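## Task

Take plate W06 out of the incubator and set it in out-nest O1, lying flat within the locators, its well A1 in the nest corner labelled A1, and its lid seated completely. Leave all other plates and lids undisturbed, latch the incubator door closed, make sure nothing depends on the gripper to stay put, then release and withdraw the arm.

## Robot and tools

Robot: a single four-axis SCARA-type plate mover (joints lift, shoulder, elbow, wrist yaw) carrying a two-finger parallel gripper that always stays level; it can yaw but never tilt. The commanded point, end_effector_position, sits midway between the rubber pads, roughly 2-3 cm back from the fingertips. Fingers extend along the gripper's +x axis and close along its y axis.

Frames: the scene frame has its origin on the tabletop beneath the arm base, +z up, and +y to the left when facing along +x. All motion offsets, however, are expressed in the gripper's own axes.

execute_actions(actions): actions is a list of actions; each action is a table of up to 15 rows, and each row is five numbers in [-1, 1] in the order dx, dy, dz, rz, opening. One row lasts one control step (1/30 s); if a table has fewer than 15 rows its final row repeats, so each action takes 0.5 s. dx, dy, dz, rz are an offset (not a pose) in gripper axes, measured from the gripper's measured pose when that action began (for a call's first action, the last pose a result reported in this scene). Every row refers back to that same start, so rows do not accumulate. Scale: 1.0 equals 0.6 m or 180 degrees; positive rz rotates from +x toward +y. opening is absolute, not an offset: +1 is fully open (0.140 m), -1 is closed, which still leaves 0.066 m between pads. Going from open to closed needs about 0.6 s. An empty list simply returns the state and images.

Each step, the controller clips the commanded pose to within 70 mm and 16 degrees of the measured pose, so large offsets take several actions; after an action the arm goes no further than the last clipped pose, so send the remainder next. "Hand target" in a result shows where the controller is currently heading.

move(target, speed, blocking): target is one row in the same five-number layout, an offset in gripper axes from the pose in the latest result that shows one, plus the absolute opening (sent at the start). speed is top path speed in m/s, 0.002 to 0.5 (default 0.25); yaw rate is capped at twice that in rad/s. The straight-line path lasts 0.5-10 s and is cut short at 10 s. Rotation takes the shorter direction. The path ignores obstacles, the hand lags and may drift, and actual speed can exceed the setting, particularly with the arm almost straight. Faster moves hit harder, and aiming further beyond a contact presses harder. The move finishes when path, hand and fingers are at rest, or 5 s after the path ends. Its "move:" line reports the ending (done = settled near target; off_target, moving, held, fault, etc.), the distance to target, and limits: paced means the sent pose was clipped; held means a check blocked some steps, after which the arm may jump faster than speed. With blocking=false the result arrives after 0.5 s while motion continues; call wait or stop before any further execute_actions or move.

wait(seconds): 0 to 10 s; the arm keeps its last command, and the wait returns early if a running move ends. stop(): brakes a running move; it needs stopping distance, more at speed, and the fingers keep moving. zoom_image(camera, region): camera is one of cam_head_left, cam_head_right, cam_high, cam_low, cam_wrist; region is [x0, y0, x1, y1] in image pixels from the top-left, no larger than 504 by 504. finished_scene(scene): ends the current scene (give its number) once the robot has held its final command; it cannot be undone and reports success.

Results: end_effector_position (m) and end_effector_quat_wxyz in the scene frame; the printed position can be off, more so at long reach. Joint positions list lift (m, 0 to 0.550), shoulder (rad, -2.000 to 2.000), elbow (rad, -2.800 to 2.800), wrist yaw (rad, -12.566 to 12.566), then pad gap (m). Keep the elbow more than 0.4 rad from zero or the arm may fold and fault. A "pose unreachable" line means a clearance check altered or blocked the command. grip_measured gives finger opening on the command scale, with a constant error up to about 1 mm. To hold something, command about 0.04 below grip_measured (less for a lighter hold); each pad pushes up to about 18 N, more briefly if closed fast.

Behaviour: offsets start from the measured hand pose, so repeating a small offset against something rigid does not push harder, but against something that yields it does. Joints are speed- and acceleration-limited and move in sync; reversing direction halts them together, and after a long move the arm may still be short of target. A held part may occasionally get a brief tug. Images come from the five cameras listed, each 504x504; calibration (K, distortion, world-to-camera transforms) is supplied, cam_wrist is a fisheye tied to the hand, and fixed cameras may be off by a couple of degrees and millimetres.

Faults and heat: if contact torque reaches a joint's load limit (lift 52.8 N, shoulder 7.92 N m, elbow 3.96 N m, wrist yaw 1.32 N m, including held weight), the arm halts for 10 s and the rest of the call is dropped. Holding loads heats motors; a MOTOR HOT warning appears at 85 C and an OVER-TEMPERATURE FAULT brakes the arm at 100 C. Heat partly carries into the next scene.

Task notes: a plate inside the incubator shows its ID on its front. On labelled items, well A1 lies at the labelled short end, in the corner opposite the labelled long side. The incubator door keeps swinging after a push; if it swings well beyond 90 degrees its outer face can no longer be reached to close it. Avoid dropping, slamming or hard pushing, and never knock anything off the table.

Each tool is called after "Call:" by a JSON object that holds its "op" and its "data", one argument or row to a line.

## Session

Call:
{"op": "execute_actions", "data": {
  "actions": []
}}

Scene clock: 0.00 s.
end_effector_position=(+0.3943, -0.1321, +0.4826) grip_measured=+0.99 end_effector_quat_wxyz=(-0.233, -0.000, -0.000, +0.972)
Joint positions: [ 0.478 -0.946 -1.474 -0.25   0.14 ]
Hand target: +0.394, -0.132, +0.483; -0.233, -0.000, -0.000, +0.972

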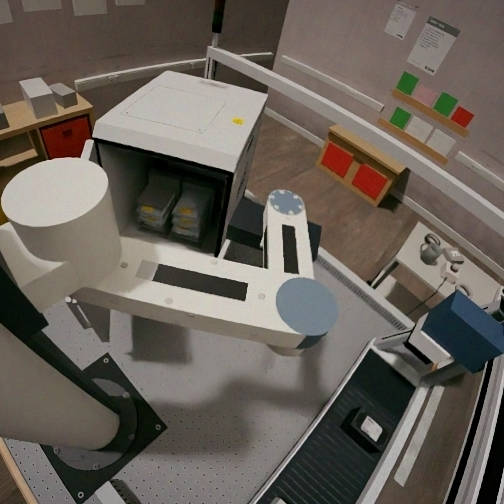

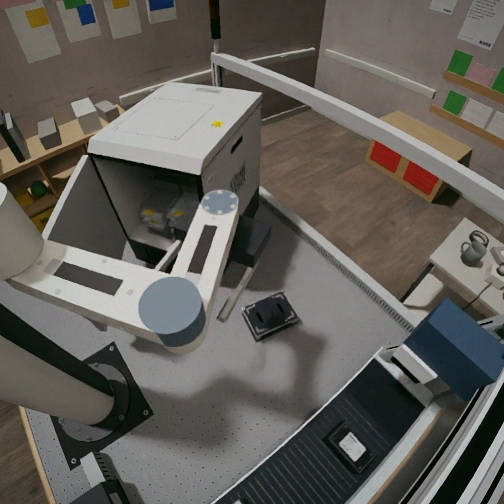

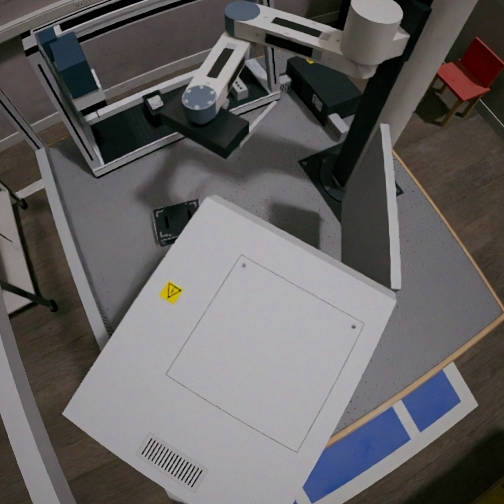

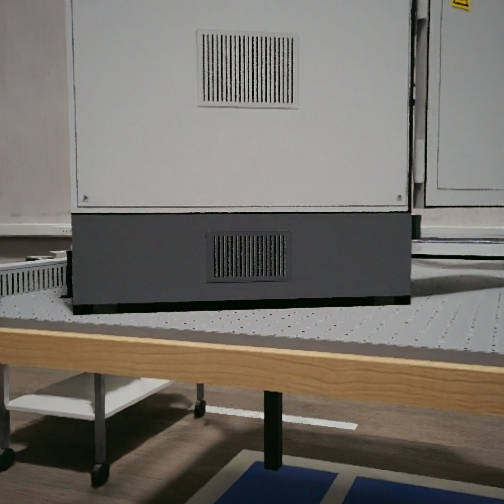

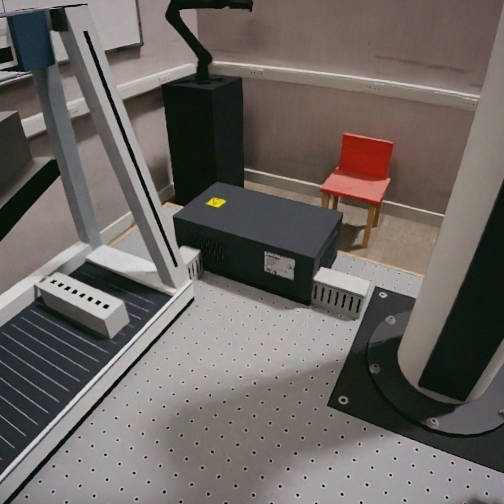

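Call:
{"op": "zoom_image", "data": {
  "camera": "cam_head_left",
  "region": [80, 120, 260, 270]
}}

Call:
{"op": "zoom_image", "data": {
  "camera": "cam_head_right",
  "region": [220, 270, 320, 350]
}}

Region (80, 120, 260, 270) of cam_head_left's 504x504 image, scaled by 2.800, with more detail than that image has.

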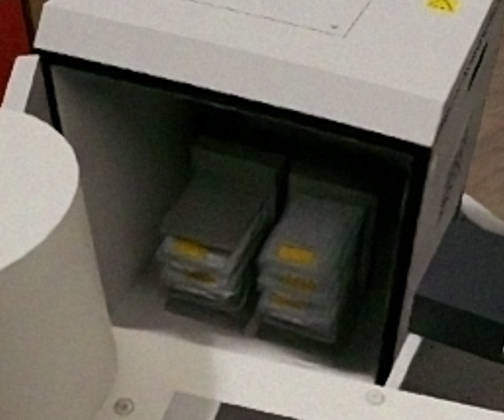

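Region (220, 270, 320, 350) of cam_head_right's 504x504 image, scaled by 5.040, with more detail than that image has; it fills the top 403 rows of this view, and the rest is white.

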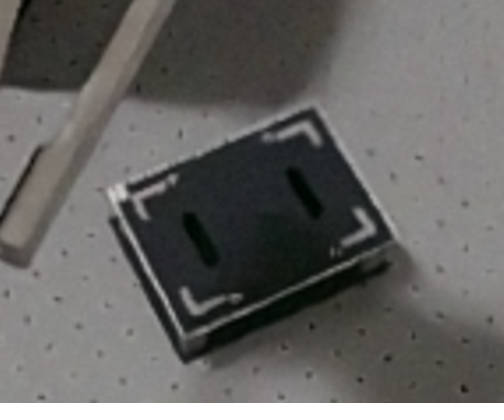

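Call:
{"op": "move", "data": {
  "target": [-0.258, -0.265, 0.05, -0.972, 1],
  "speed": 0.3
}}

Call:
{"op": "move", "data": {
  "target": [0, 0, -0.36, 0, 1],
  "speed": 0.3
}}

Scene clock: 6.40 s.
end_effector_position=(+0.4600, +0.0798, +0.5125) grip_measured=+0.99 end_effector_quat_wxyz=(+0.961, -0.000, -0.000, +0.276)
Joint positions: [ 0.508 -0.99  -0.634 -4.1    0.14 ]
Hand target: +0.460, +0.080, +0.513; +0.961, -0.000, -0.000, +0.276
Off the commanded pose: 0.000 m, 0 deg.
move: done
camera_calibration (this result's frames):
cam_wrist: T_world_to_cam=[[0.534149, -0.84539, -0.000378042, -0.168053], [-0.507449, -0.320268, -0.799952, 0.656227], [0.676151, 0.427486, -0.600063, 0.058026], [0, 0, 0, 1]] pos_world=[0.383532, 0.0432928, 0.559706]

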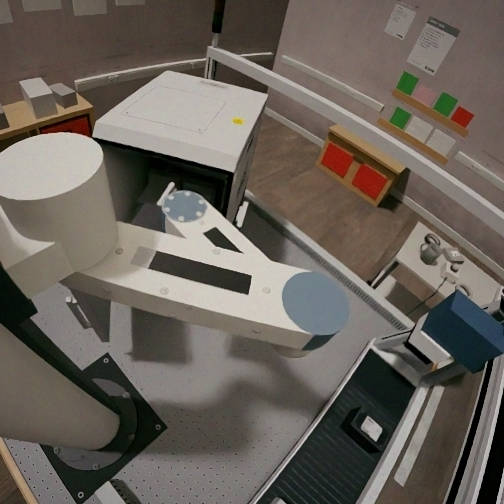

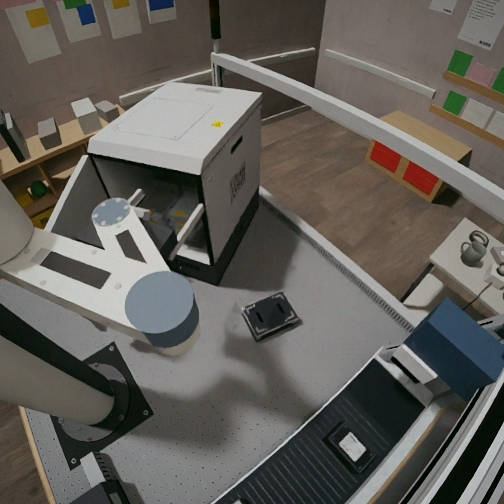

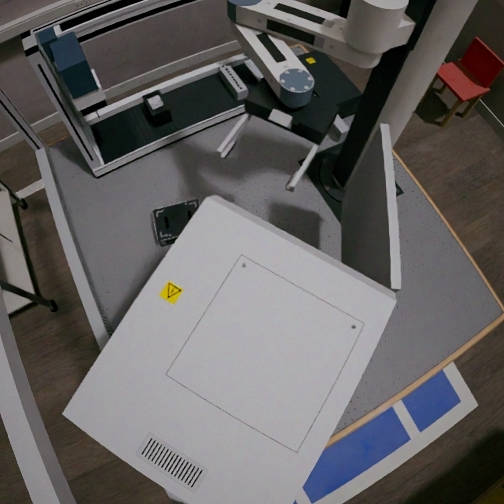

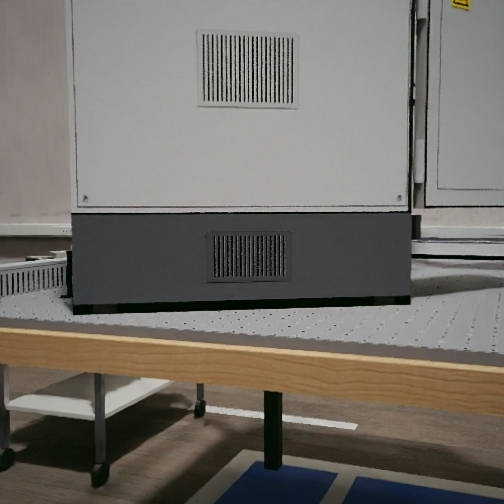

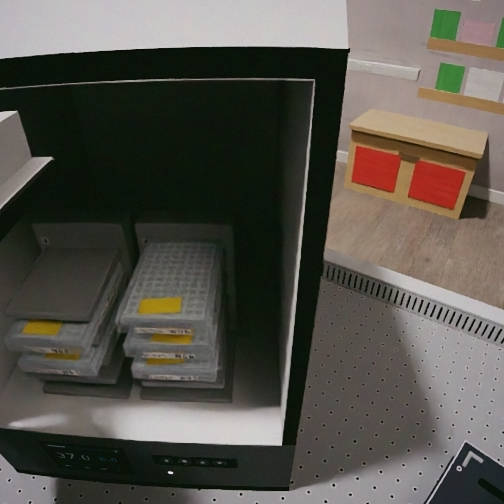

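Scene clock: 7.60 s.
end_effector_position=(+0.4600, +0.0798, +0.2965) grip_measured=+0.99 end_effector_quat_wxyz=(+0.961, -0.000, -0.000, +0.276)
Joint positions: [ 0.291 -0.99  -0.634 -4.1    0.14 ]
Hand target: +0.460, +0.080, +0.297; +0.961, -0.000, -0.000, +0.276
Off the commanded pose: 0.000 m, 0 deg.
move: done
camera_calibration (this result's frames):
cam_wrist: T_world_to_cam=[[0.534189, -0.845365, -0.000378042, -0.168142], [-0.507434, -0.320292, -0.799952, 0.483379], [0.676131, 0.427518, -0.600063, -0.0716149], [0, 0, 0, 1]] pos_world=[0.383523, 0.0432974, 0.343643]

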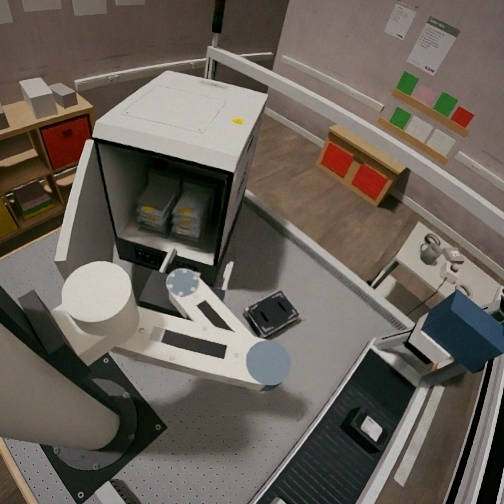

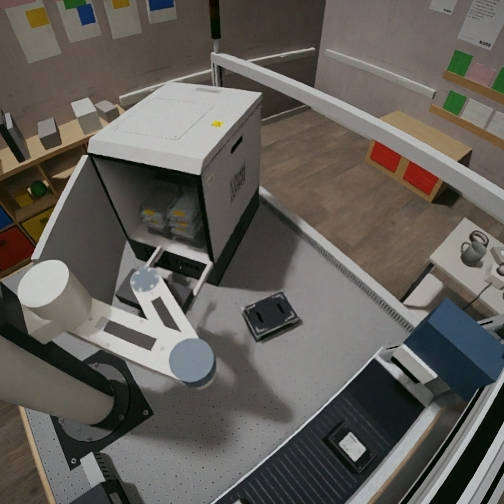

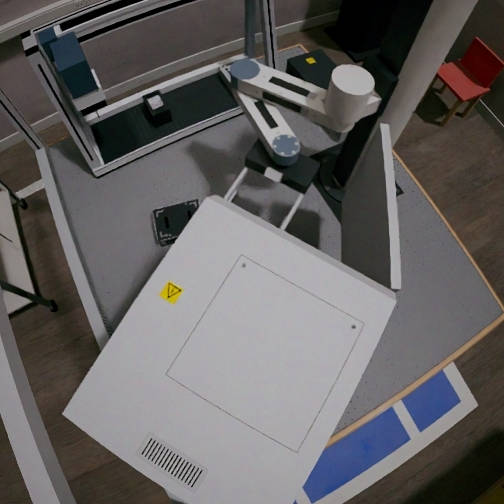

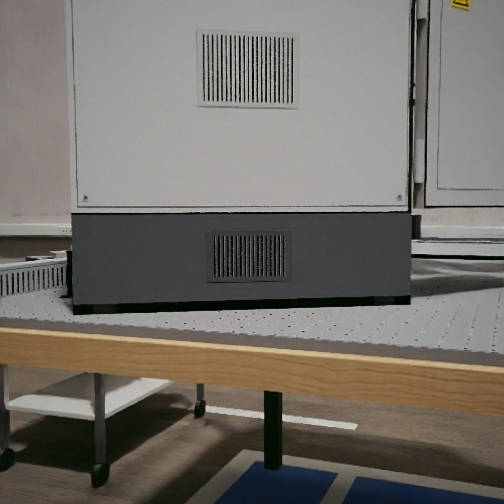

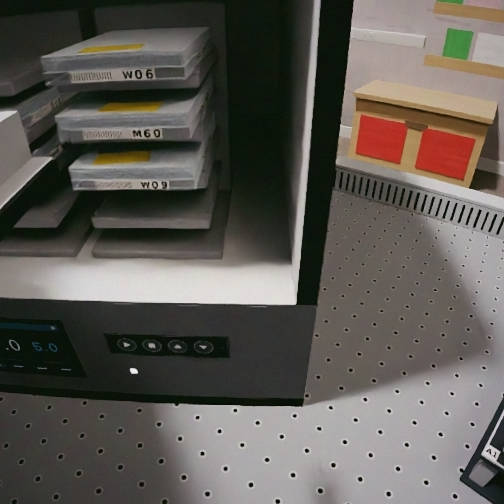

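Call:
{"op": "move", "data": {
  "target": [0.05, 0.147, 0.0, 0, 0.15],
  "speed": 0.2
}}

Scene clock: 8.90 s.
end_effector_position=(+0.4385, +0.1706, +0.2965) grip_measured=+0.15 end_effector_quat_wxyz=(+0.961, -0.000, -0.000, +0.276)
Joint positions: [ 0.291 -0.433 -0.665 -4.625  0.109]
Hand target: +0.439, +0.171, +0.296; +0.961, -0.000, -0.000, +0.276
Off the commanded pose: 0.000 m, 0 deg.
move: done
camera_calibration (this result's frames):
cam_wrist: T_world_to_cam=[[0.534573, -0.845122, -0.000378042, -0.080133], [-0.507289, -0.320522, -0.799952, 0.501531], [0.675937, 0.427824, -0.600063, -0.095872], [0, 0, 0, 1]] pos_world=[0.362061, 0.134046, 0.343641]

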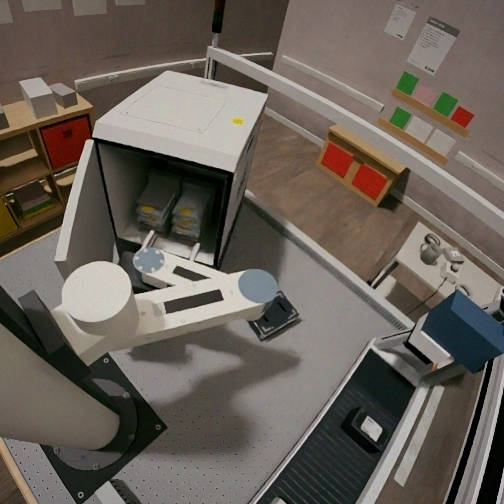

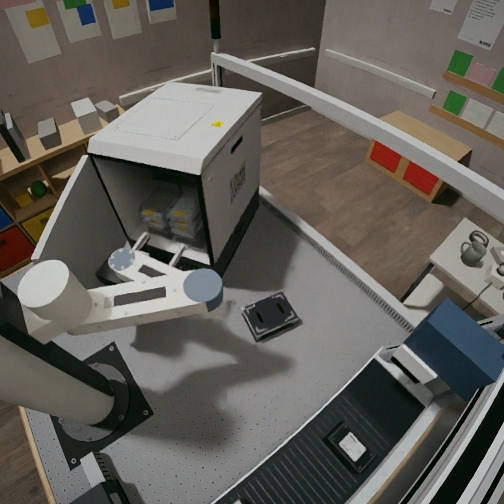

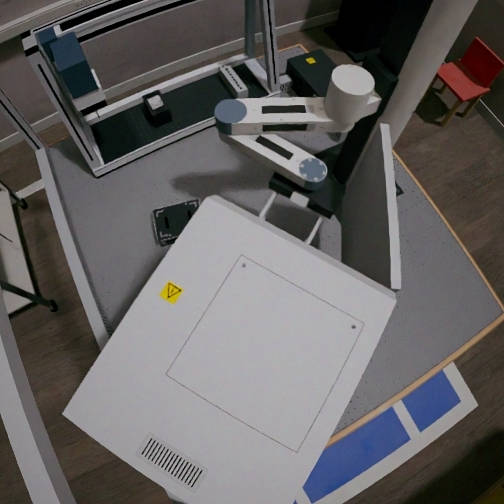

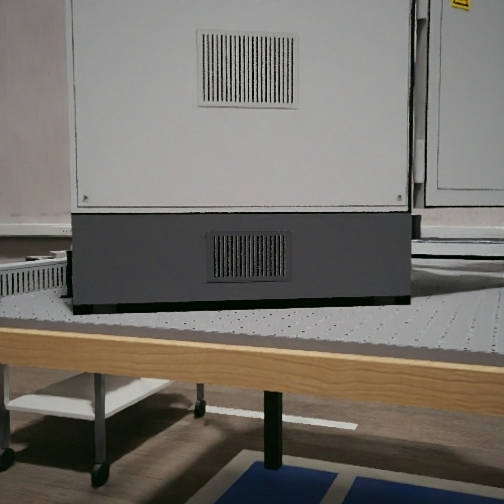

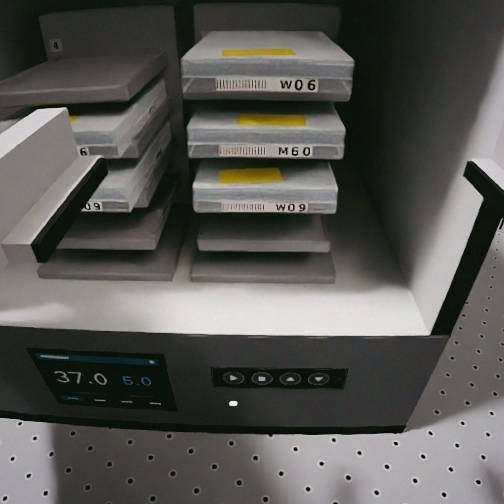

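Call:
{"op": "move", "data": {
  "target": [0.12, -0.004, 0.0035, 0, 0.15],
  "speed": 0.15
}}

Scene clock: 10.47 s.
end_effector_position=(+0.5009, +0.2068, +0.2985) grip_measured=+0.15 end_effector_quat_wxyz=(+0.961, -0.000, -0.000, +0.276)
Joint positions: [ 0.294 -0.37  -0.974 -4.379  0.109]
Hand target: +0.501, +0.207, +0.299; +0.961, -0.000, -0.000, +0.276
Off the commanded pose: 0.000 m, 0 deg.
move: done
camera_calibration (this result's frames):
cam_wrist: T_world_to_cam=[[0.534138, -0.845397, -0.000378042, -0.0826094], [-0.507453, -0.320261, -0.799952, 0.546419], [0.676157, 0.427477, -0.600063, -0.152294], [0, 0, 0, 1]] pos_world=[0.424382, 0.170261, 0.345692]

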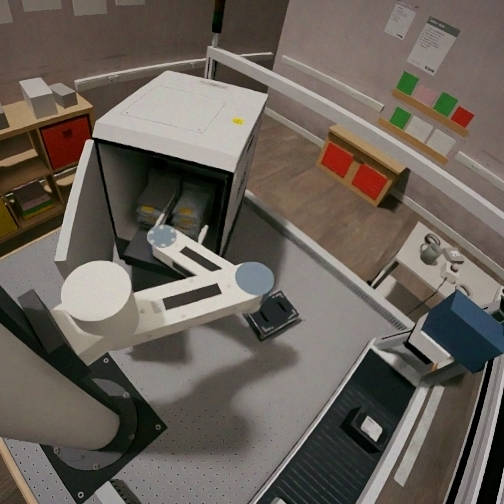

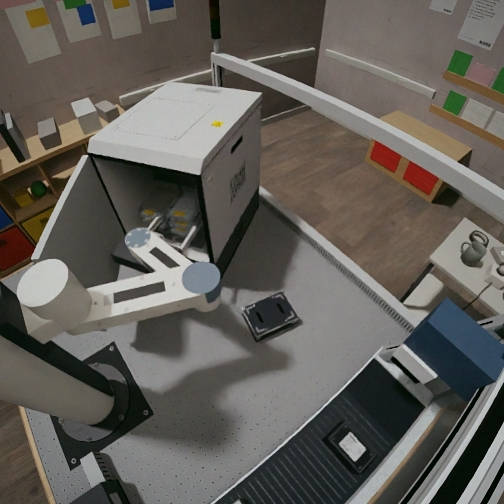

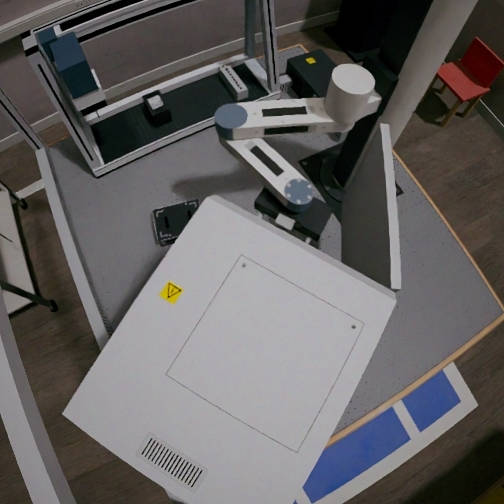

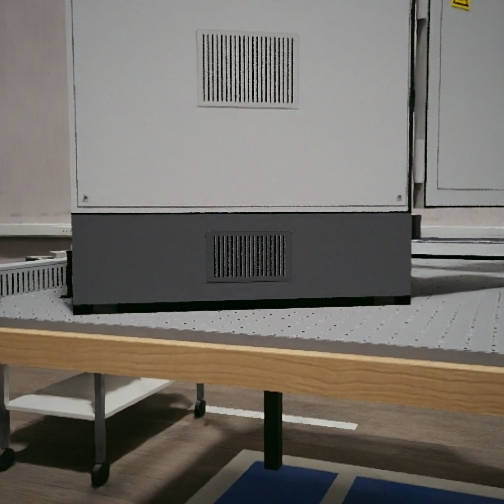

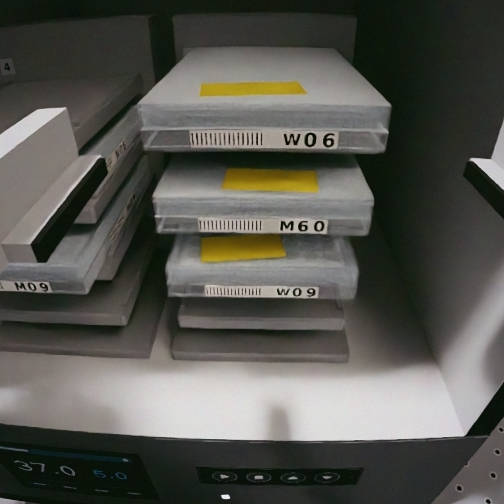

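Call:
{"op": "move", "data": {
  "target": [0.17, 0.01, 0.002, 0, 0.15],
  "speed": 0.1
}}

Scene clock: 11.93 s.
end_effector_position=(+0.5842, +0.2660, +0.2996) grip_measured=+0.15 end_effector_quat_wxyz=(+0.961, -0.000, -0.000, +0.276)
Joint positions: [ 0.295 -0.171 -1.46  -4.093  0.109]
Hand target: +0.584, +0.266, +0.300; +0.961, -0.000, -0.000, +0.276
Off the commanded pose: 0.000 m, 0 deg.
move: done
camera_calibration (this result's frames):
cam_wrist: T_world_to_cam=[[0.533785, -0.84562, -0.000378042, -0.0767663], [-0.507587, -0.320049, -0.799952, 0.608585], [0.676335, 0.427194, -0.600063, -0.23327], [0, 0, 0, 1]] pos_world=[0.507655, 0.229513, 0.346833]

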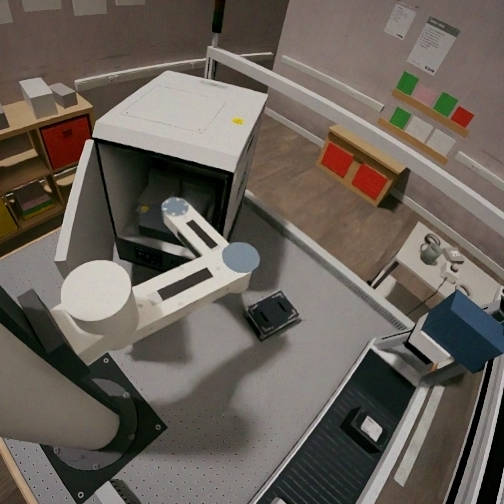

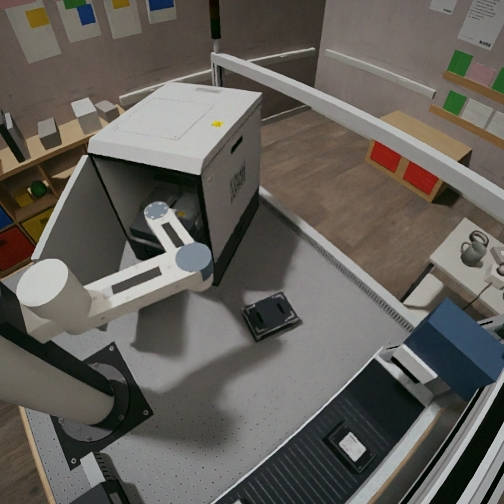

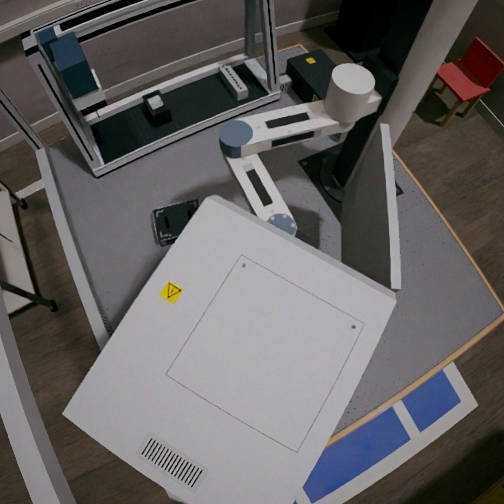

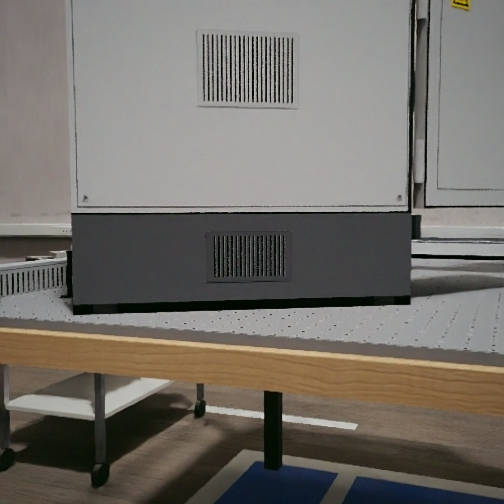

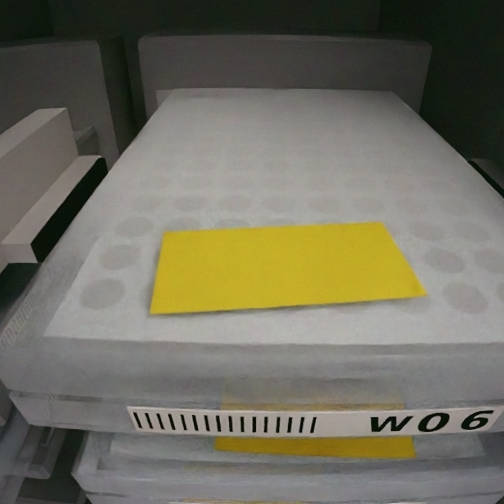

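Call:
{"op": "move", "data": {
  "target": [0, 0, 0, 0, -0.52]
}}

Scene clock: 12.67 s.
end_effector_position=(+0.5842, +0.2660, +0.2996) grip_measured=-0.49 end_effector_quat_wxyz=(+0.961, -0.000, -0.000, +0.276)
Joint positions: [ 0.295 -0.171 -1.46  -4.093  0.085]
Hand target: +0.584, +0.266, +0.300; +0.961, -0.000, -0.000, +0.276
Off the commanded pose: 0.000 m, 0 deg.
move: done
camera_calibration (this result's frames):
cam_wrist: T_world_to_cam=[[0.533759, -0.845636, -0.000378042, -0.0767507], [-0.507597, -0.320034, -0.799952, 0.608585], [0.676348, 0.427174, -0.600063, -0.233271], [0, 0, 0, 1]] pos_world=[0.507655, 0.229512, 0.346833]

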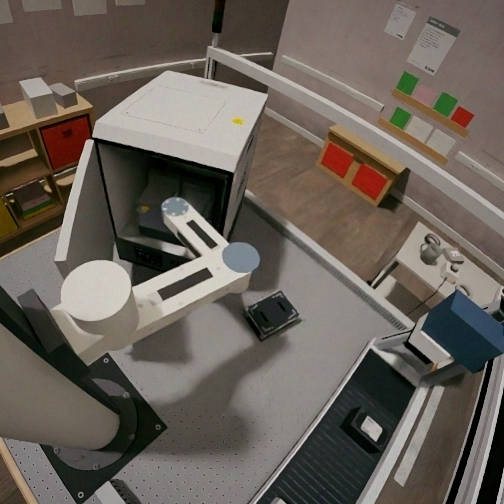

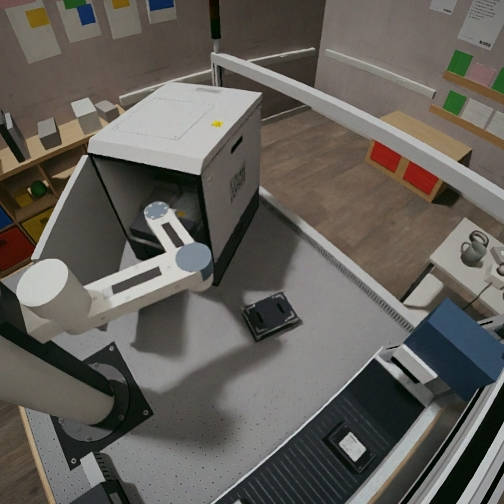

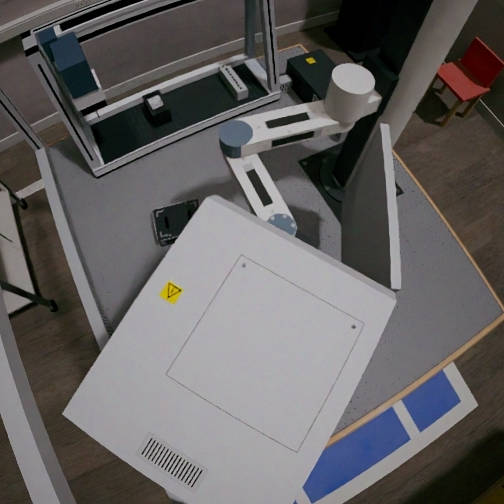

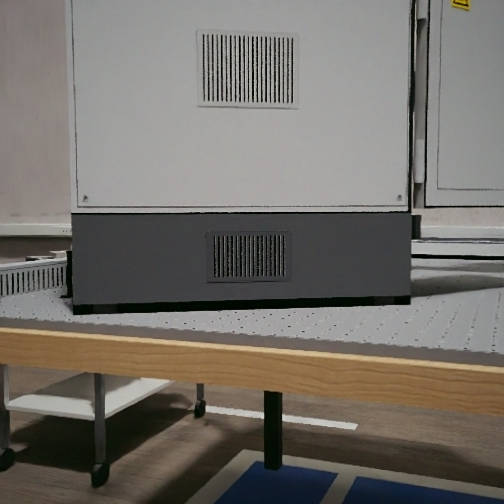

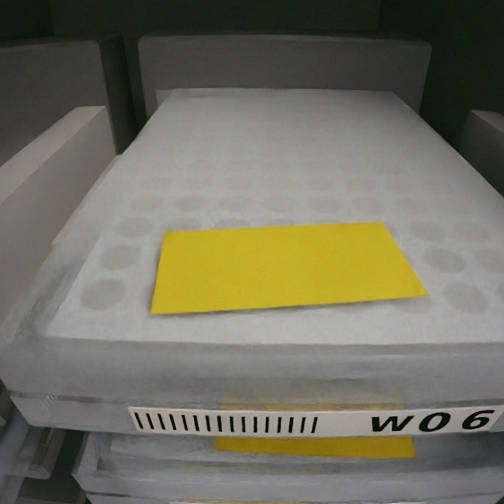

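Call:
{"op": "move", "data": {
  "target": [0, 0, 0.015, 0, -0.54],
  "speed": 0.05
}}

Call:
{"op": "move", "data": {
  "target": [-0.29, 0, 0, 0, -0.54],
  "speed": 0.15
}}

Scene clock: 13.53 s.
end_effector_position=(+0.5842, +0.2660, +0.3086) grip_measured=-0.49 end_effector_quat_wxyz=(+0.961, -0.000, -0.000, +0.276)
Joint positions: [ 0.304 -0.171 -1.46  -4.093  0.085]
Hand target: +0.584, +0.266, +0.309; +0.961, -0.000, -0.000, +0.276
Off the commanded pose: 0.000 m, 0 deg.
move: done
camera_calibration (this result's frames):
cam_wrist: T_world_to_cam=[[0.533756, -0.845639, -0.000378042, -0.0767459], [-0.507598, -0.320032, -0.799952, 0.615779], [0.67635, 0.427171, -0.600063, -0.227876], [0, 0, 0, 1]] pos_world=[0.507656, 0.229511, 0.355825]

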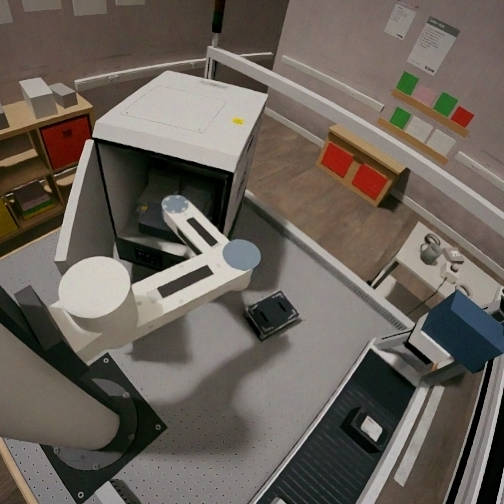

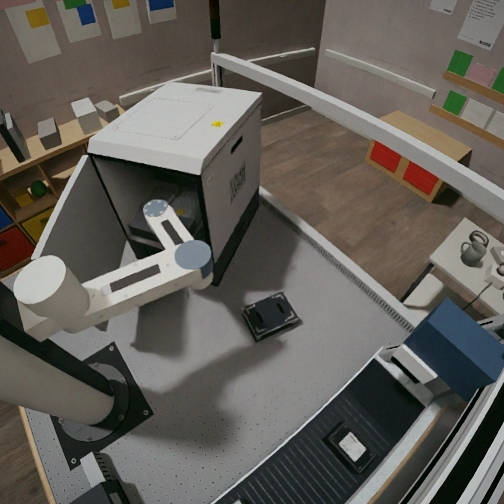

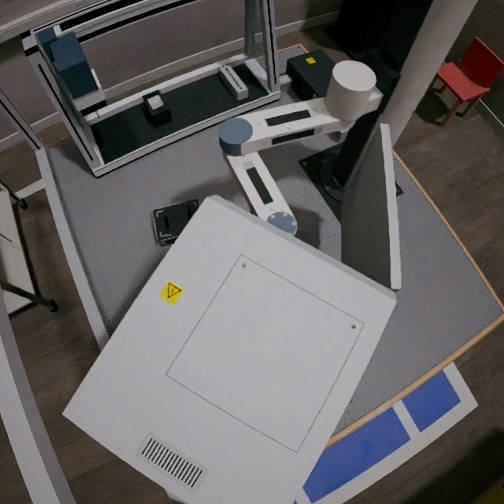

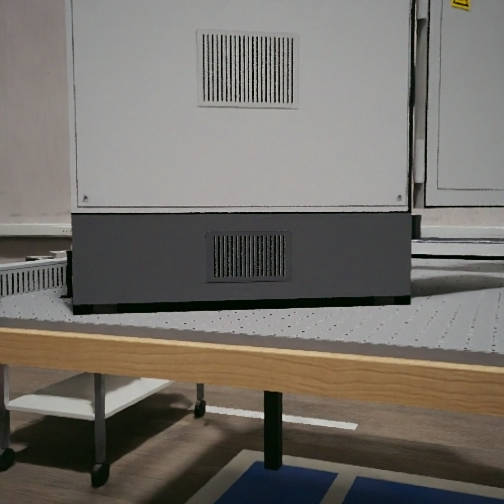

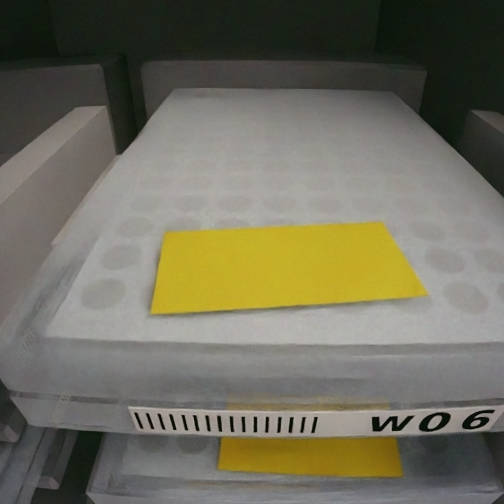

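Scene clock: 15.00 s.
end_effector_position=(+0.4367, +0.1737, +0.3086) grip_measured=-0.49 end_effector_quat_wxyz=(+0.961, -0.000, -0.000, +0.276)
Joint positions: [ 0.304 -0.412 -0.666 -4.646  0.085]
Hand target: +0.437, +0.174, +0.309; +0.961, -0.000, -0.000, +0.276
Off the commanded pose: 0.000 m, 0 deg.
move: done
camera_calibration (this result's frames):
cam_wrist: T_world_to_cam=[[0.534035, -0.845462, -0.000378042, -0.0762646], [-0.507492, -0.320199, -0.799952, 0.511328], [0.676209, 0.427394, -0.600063, -0.0886424], [0, 0, 0, 1]] pos_world=[0.360164, 0.137133, 0.355818]

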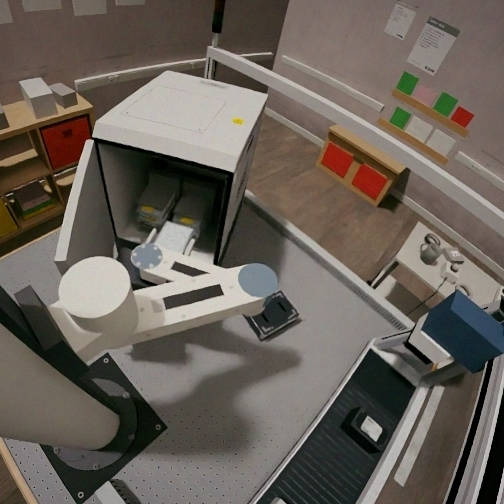

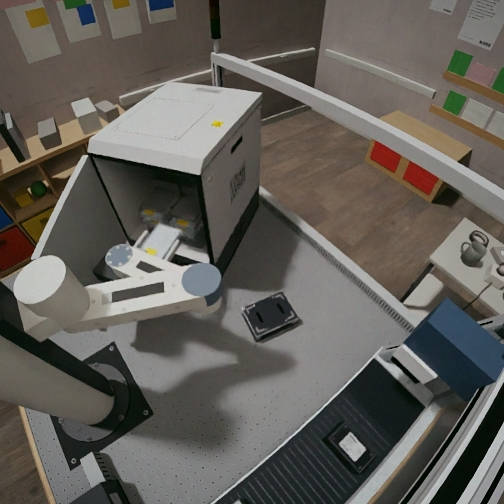

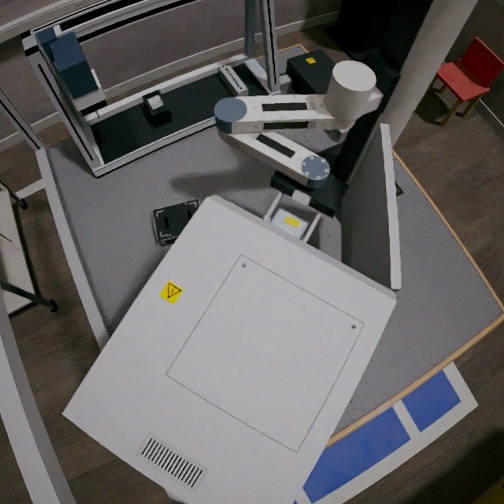

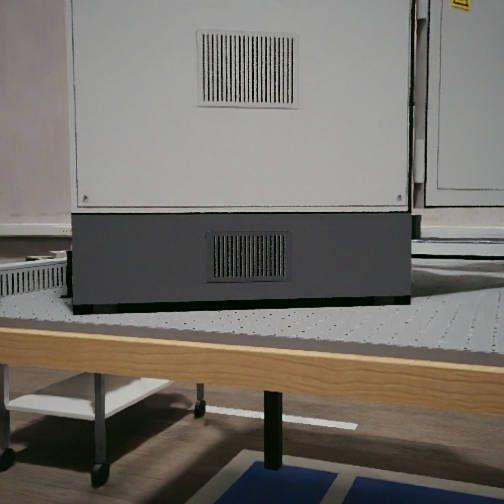

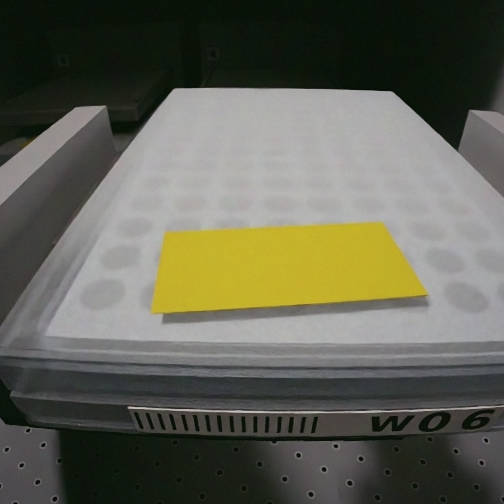

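Call:
{"op": "move", "data": {
  "target": [-0.03, -0.38, 0, 0, -0.54],
  "speed": 0.2
}}

Scene clock: 16.80 s.
end_effector_position=(+0.5426, -0.0293, +0.3086) grip_measured=-0.49 end_effector_quat_wxyz=(+0.961, -0.000, -0.000, +0.276)
Joint positions: [ 0.304 -1.297 -1.08  -3.348  0.085]
Hand target: +0.543, -0.029, +0.309; +0.961, -0.000, -0.000, +0.276
Off the commanded pose: 0.000 m, 0 deg.
move: done
camera_calibration (this result's frames):
cam_wrist: T_world_to_cam=[[0.533439, -0.845838, -0.000378042, -0.304088], [-0.507718, -0.319841, -0.799952, 0.500211], [0.67651, 0.426918, -0.600063, -0.0736898], [0, 0, 0, 1]] pos_world=[0.46603, -0.0657617, 0.355811]

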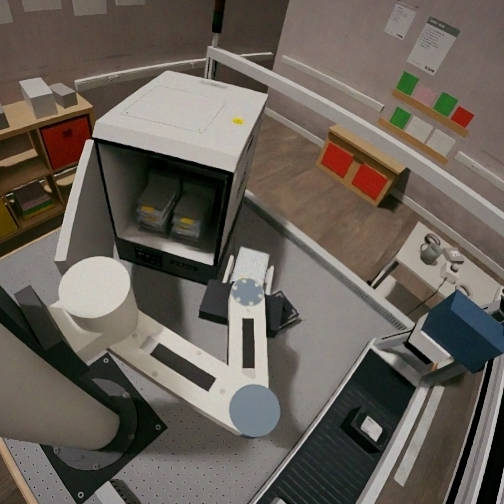

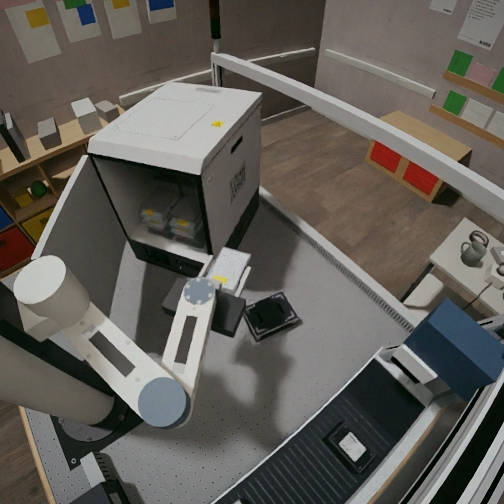

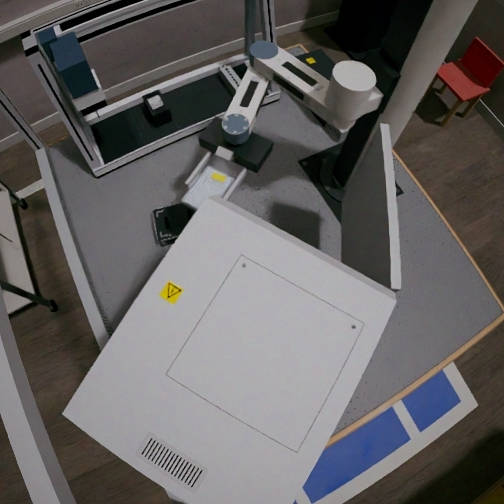

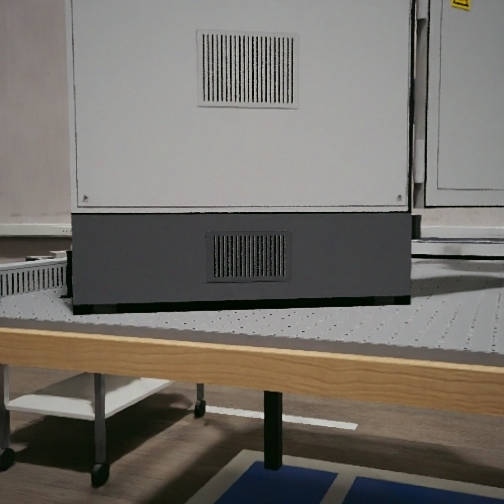

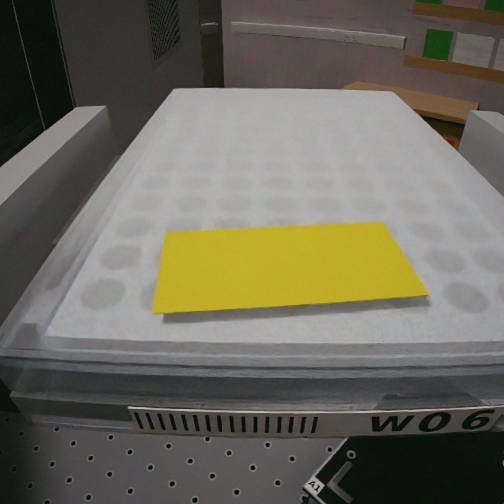

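Call:
{"op": "move", "data": {
  "target": [0.083, -0.205, -0.365, -0.25, -0.54],
  "speed": 0.25
}}

Call:
{"op": "zoom_image", "data": {
  "camera": "cam_head_right",
  "region": [200, 260, 320, 360]
}}

Call:
{"op": "zoom_image", "data": {
  "camera": "cam_head_left",
  "region": [200, 260, 320, 360]
}}

Scene clock: 19.00 s.
end_effector_position=(+0.6500, -0.1071, +0.0895) grip_measured=-0.49 end_effector_quat_wxyz=(+0.994, -0.000, -0.000, -0.113)
Joint positions: [ 0.085 -0.977 -1.454 -4.079  0.085]
Hand target: +0.650, -0.107, +0.090; +0.994, -0.000, -0.000, -0.113
Off the commanded pose: 0.000 m, 0 deg.
move: done
camera_calibration (this result's frames):
cam_wrist: T_world_to_cam=[[-0.220809, -0.975317, -0.000378042, 0.0490928], [-0.585185, 0.132794, -0.799952, 0.453432], [0.780258, -0.176415, -0.600063, -0.376652], [0, 0, 0, 1]] pos_world=[0.570068, -0.0787792, 0.136728]

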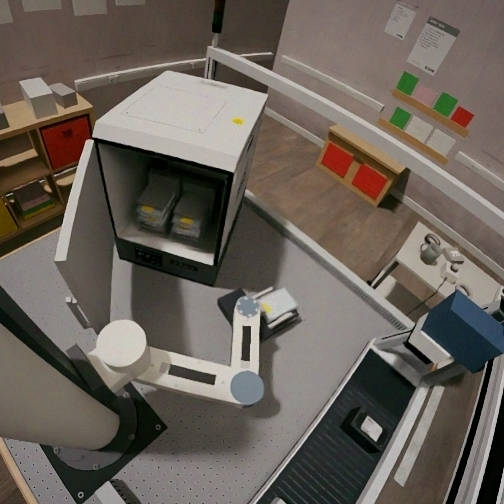

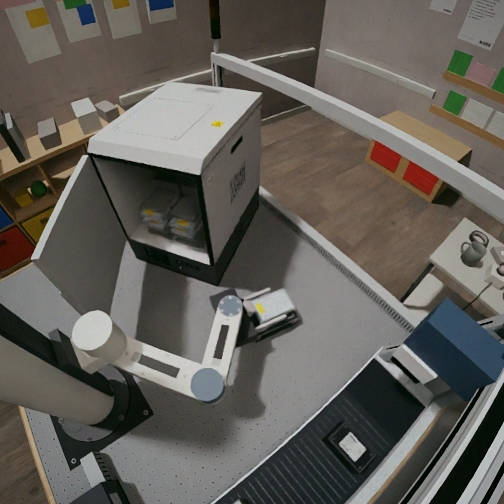

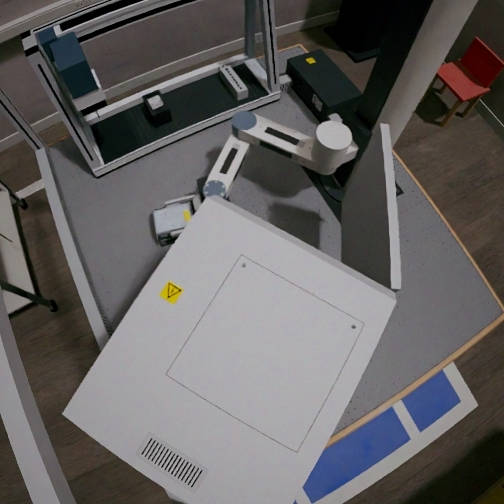

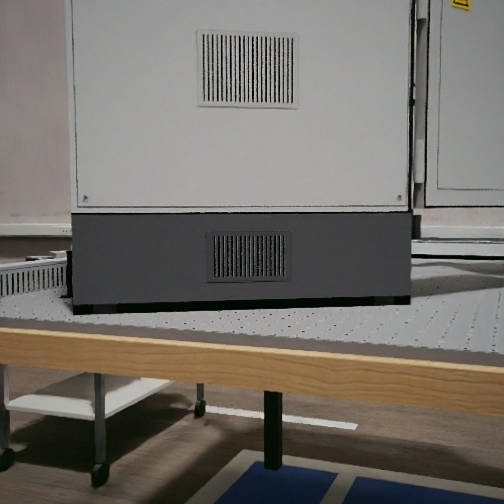

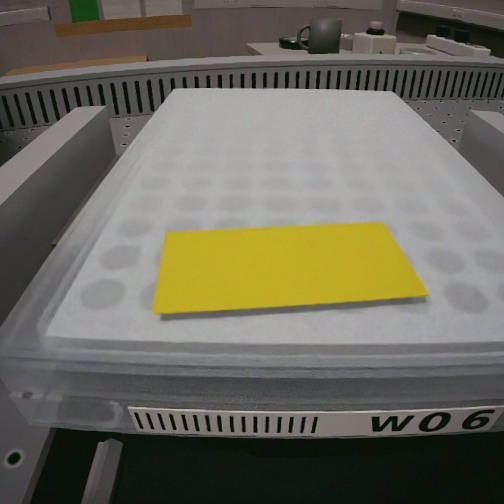

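Region (200, 260, 320, 360) of cam_head_right's 504x504 image, scaled by 4.200, with more detail than that image has.

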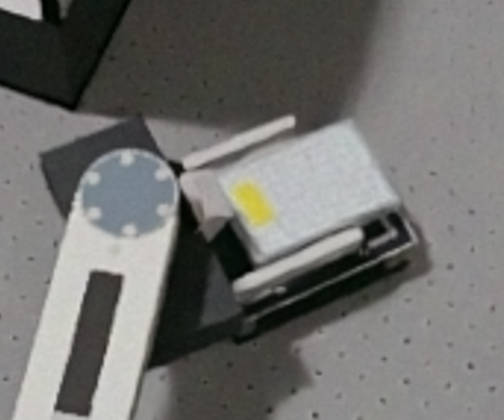

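Region (200, 260, 320, 360) of cam_head_left's 504x504 image, scaled by 4.200, with more detail than that image has.

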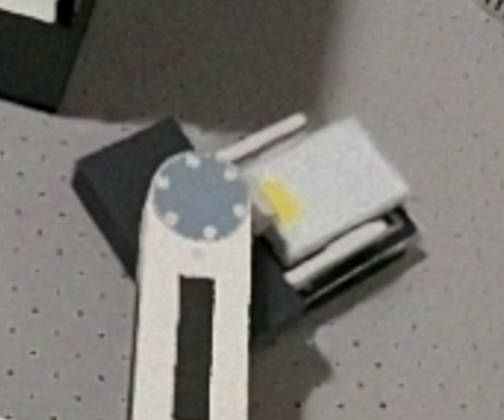

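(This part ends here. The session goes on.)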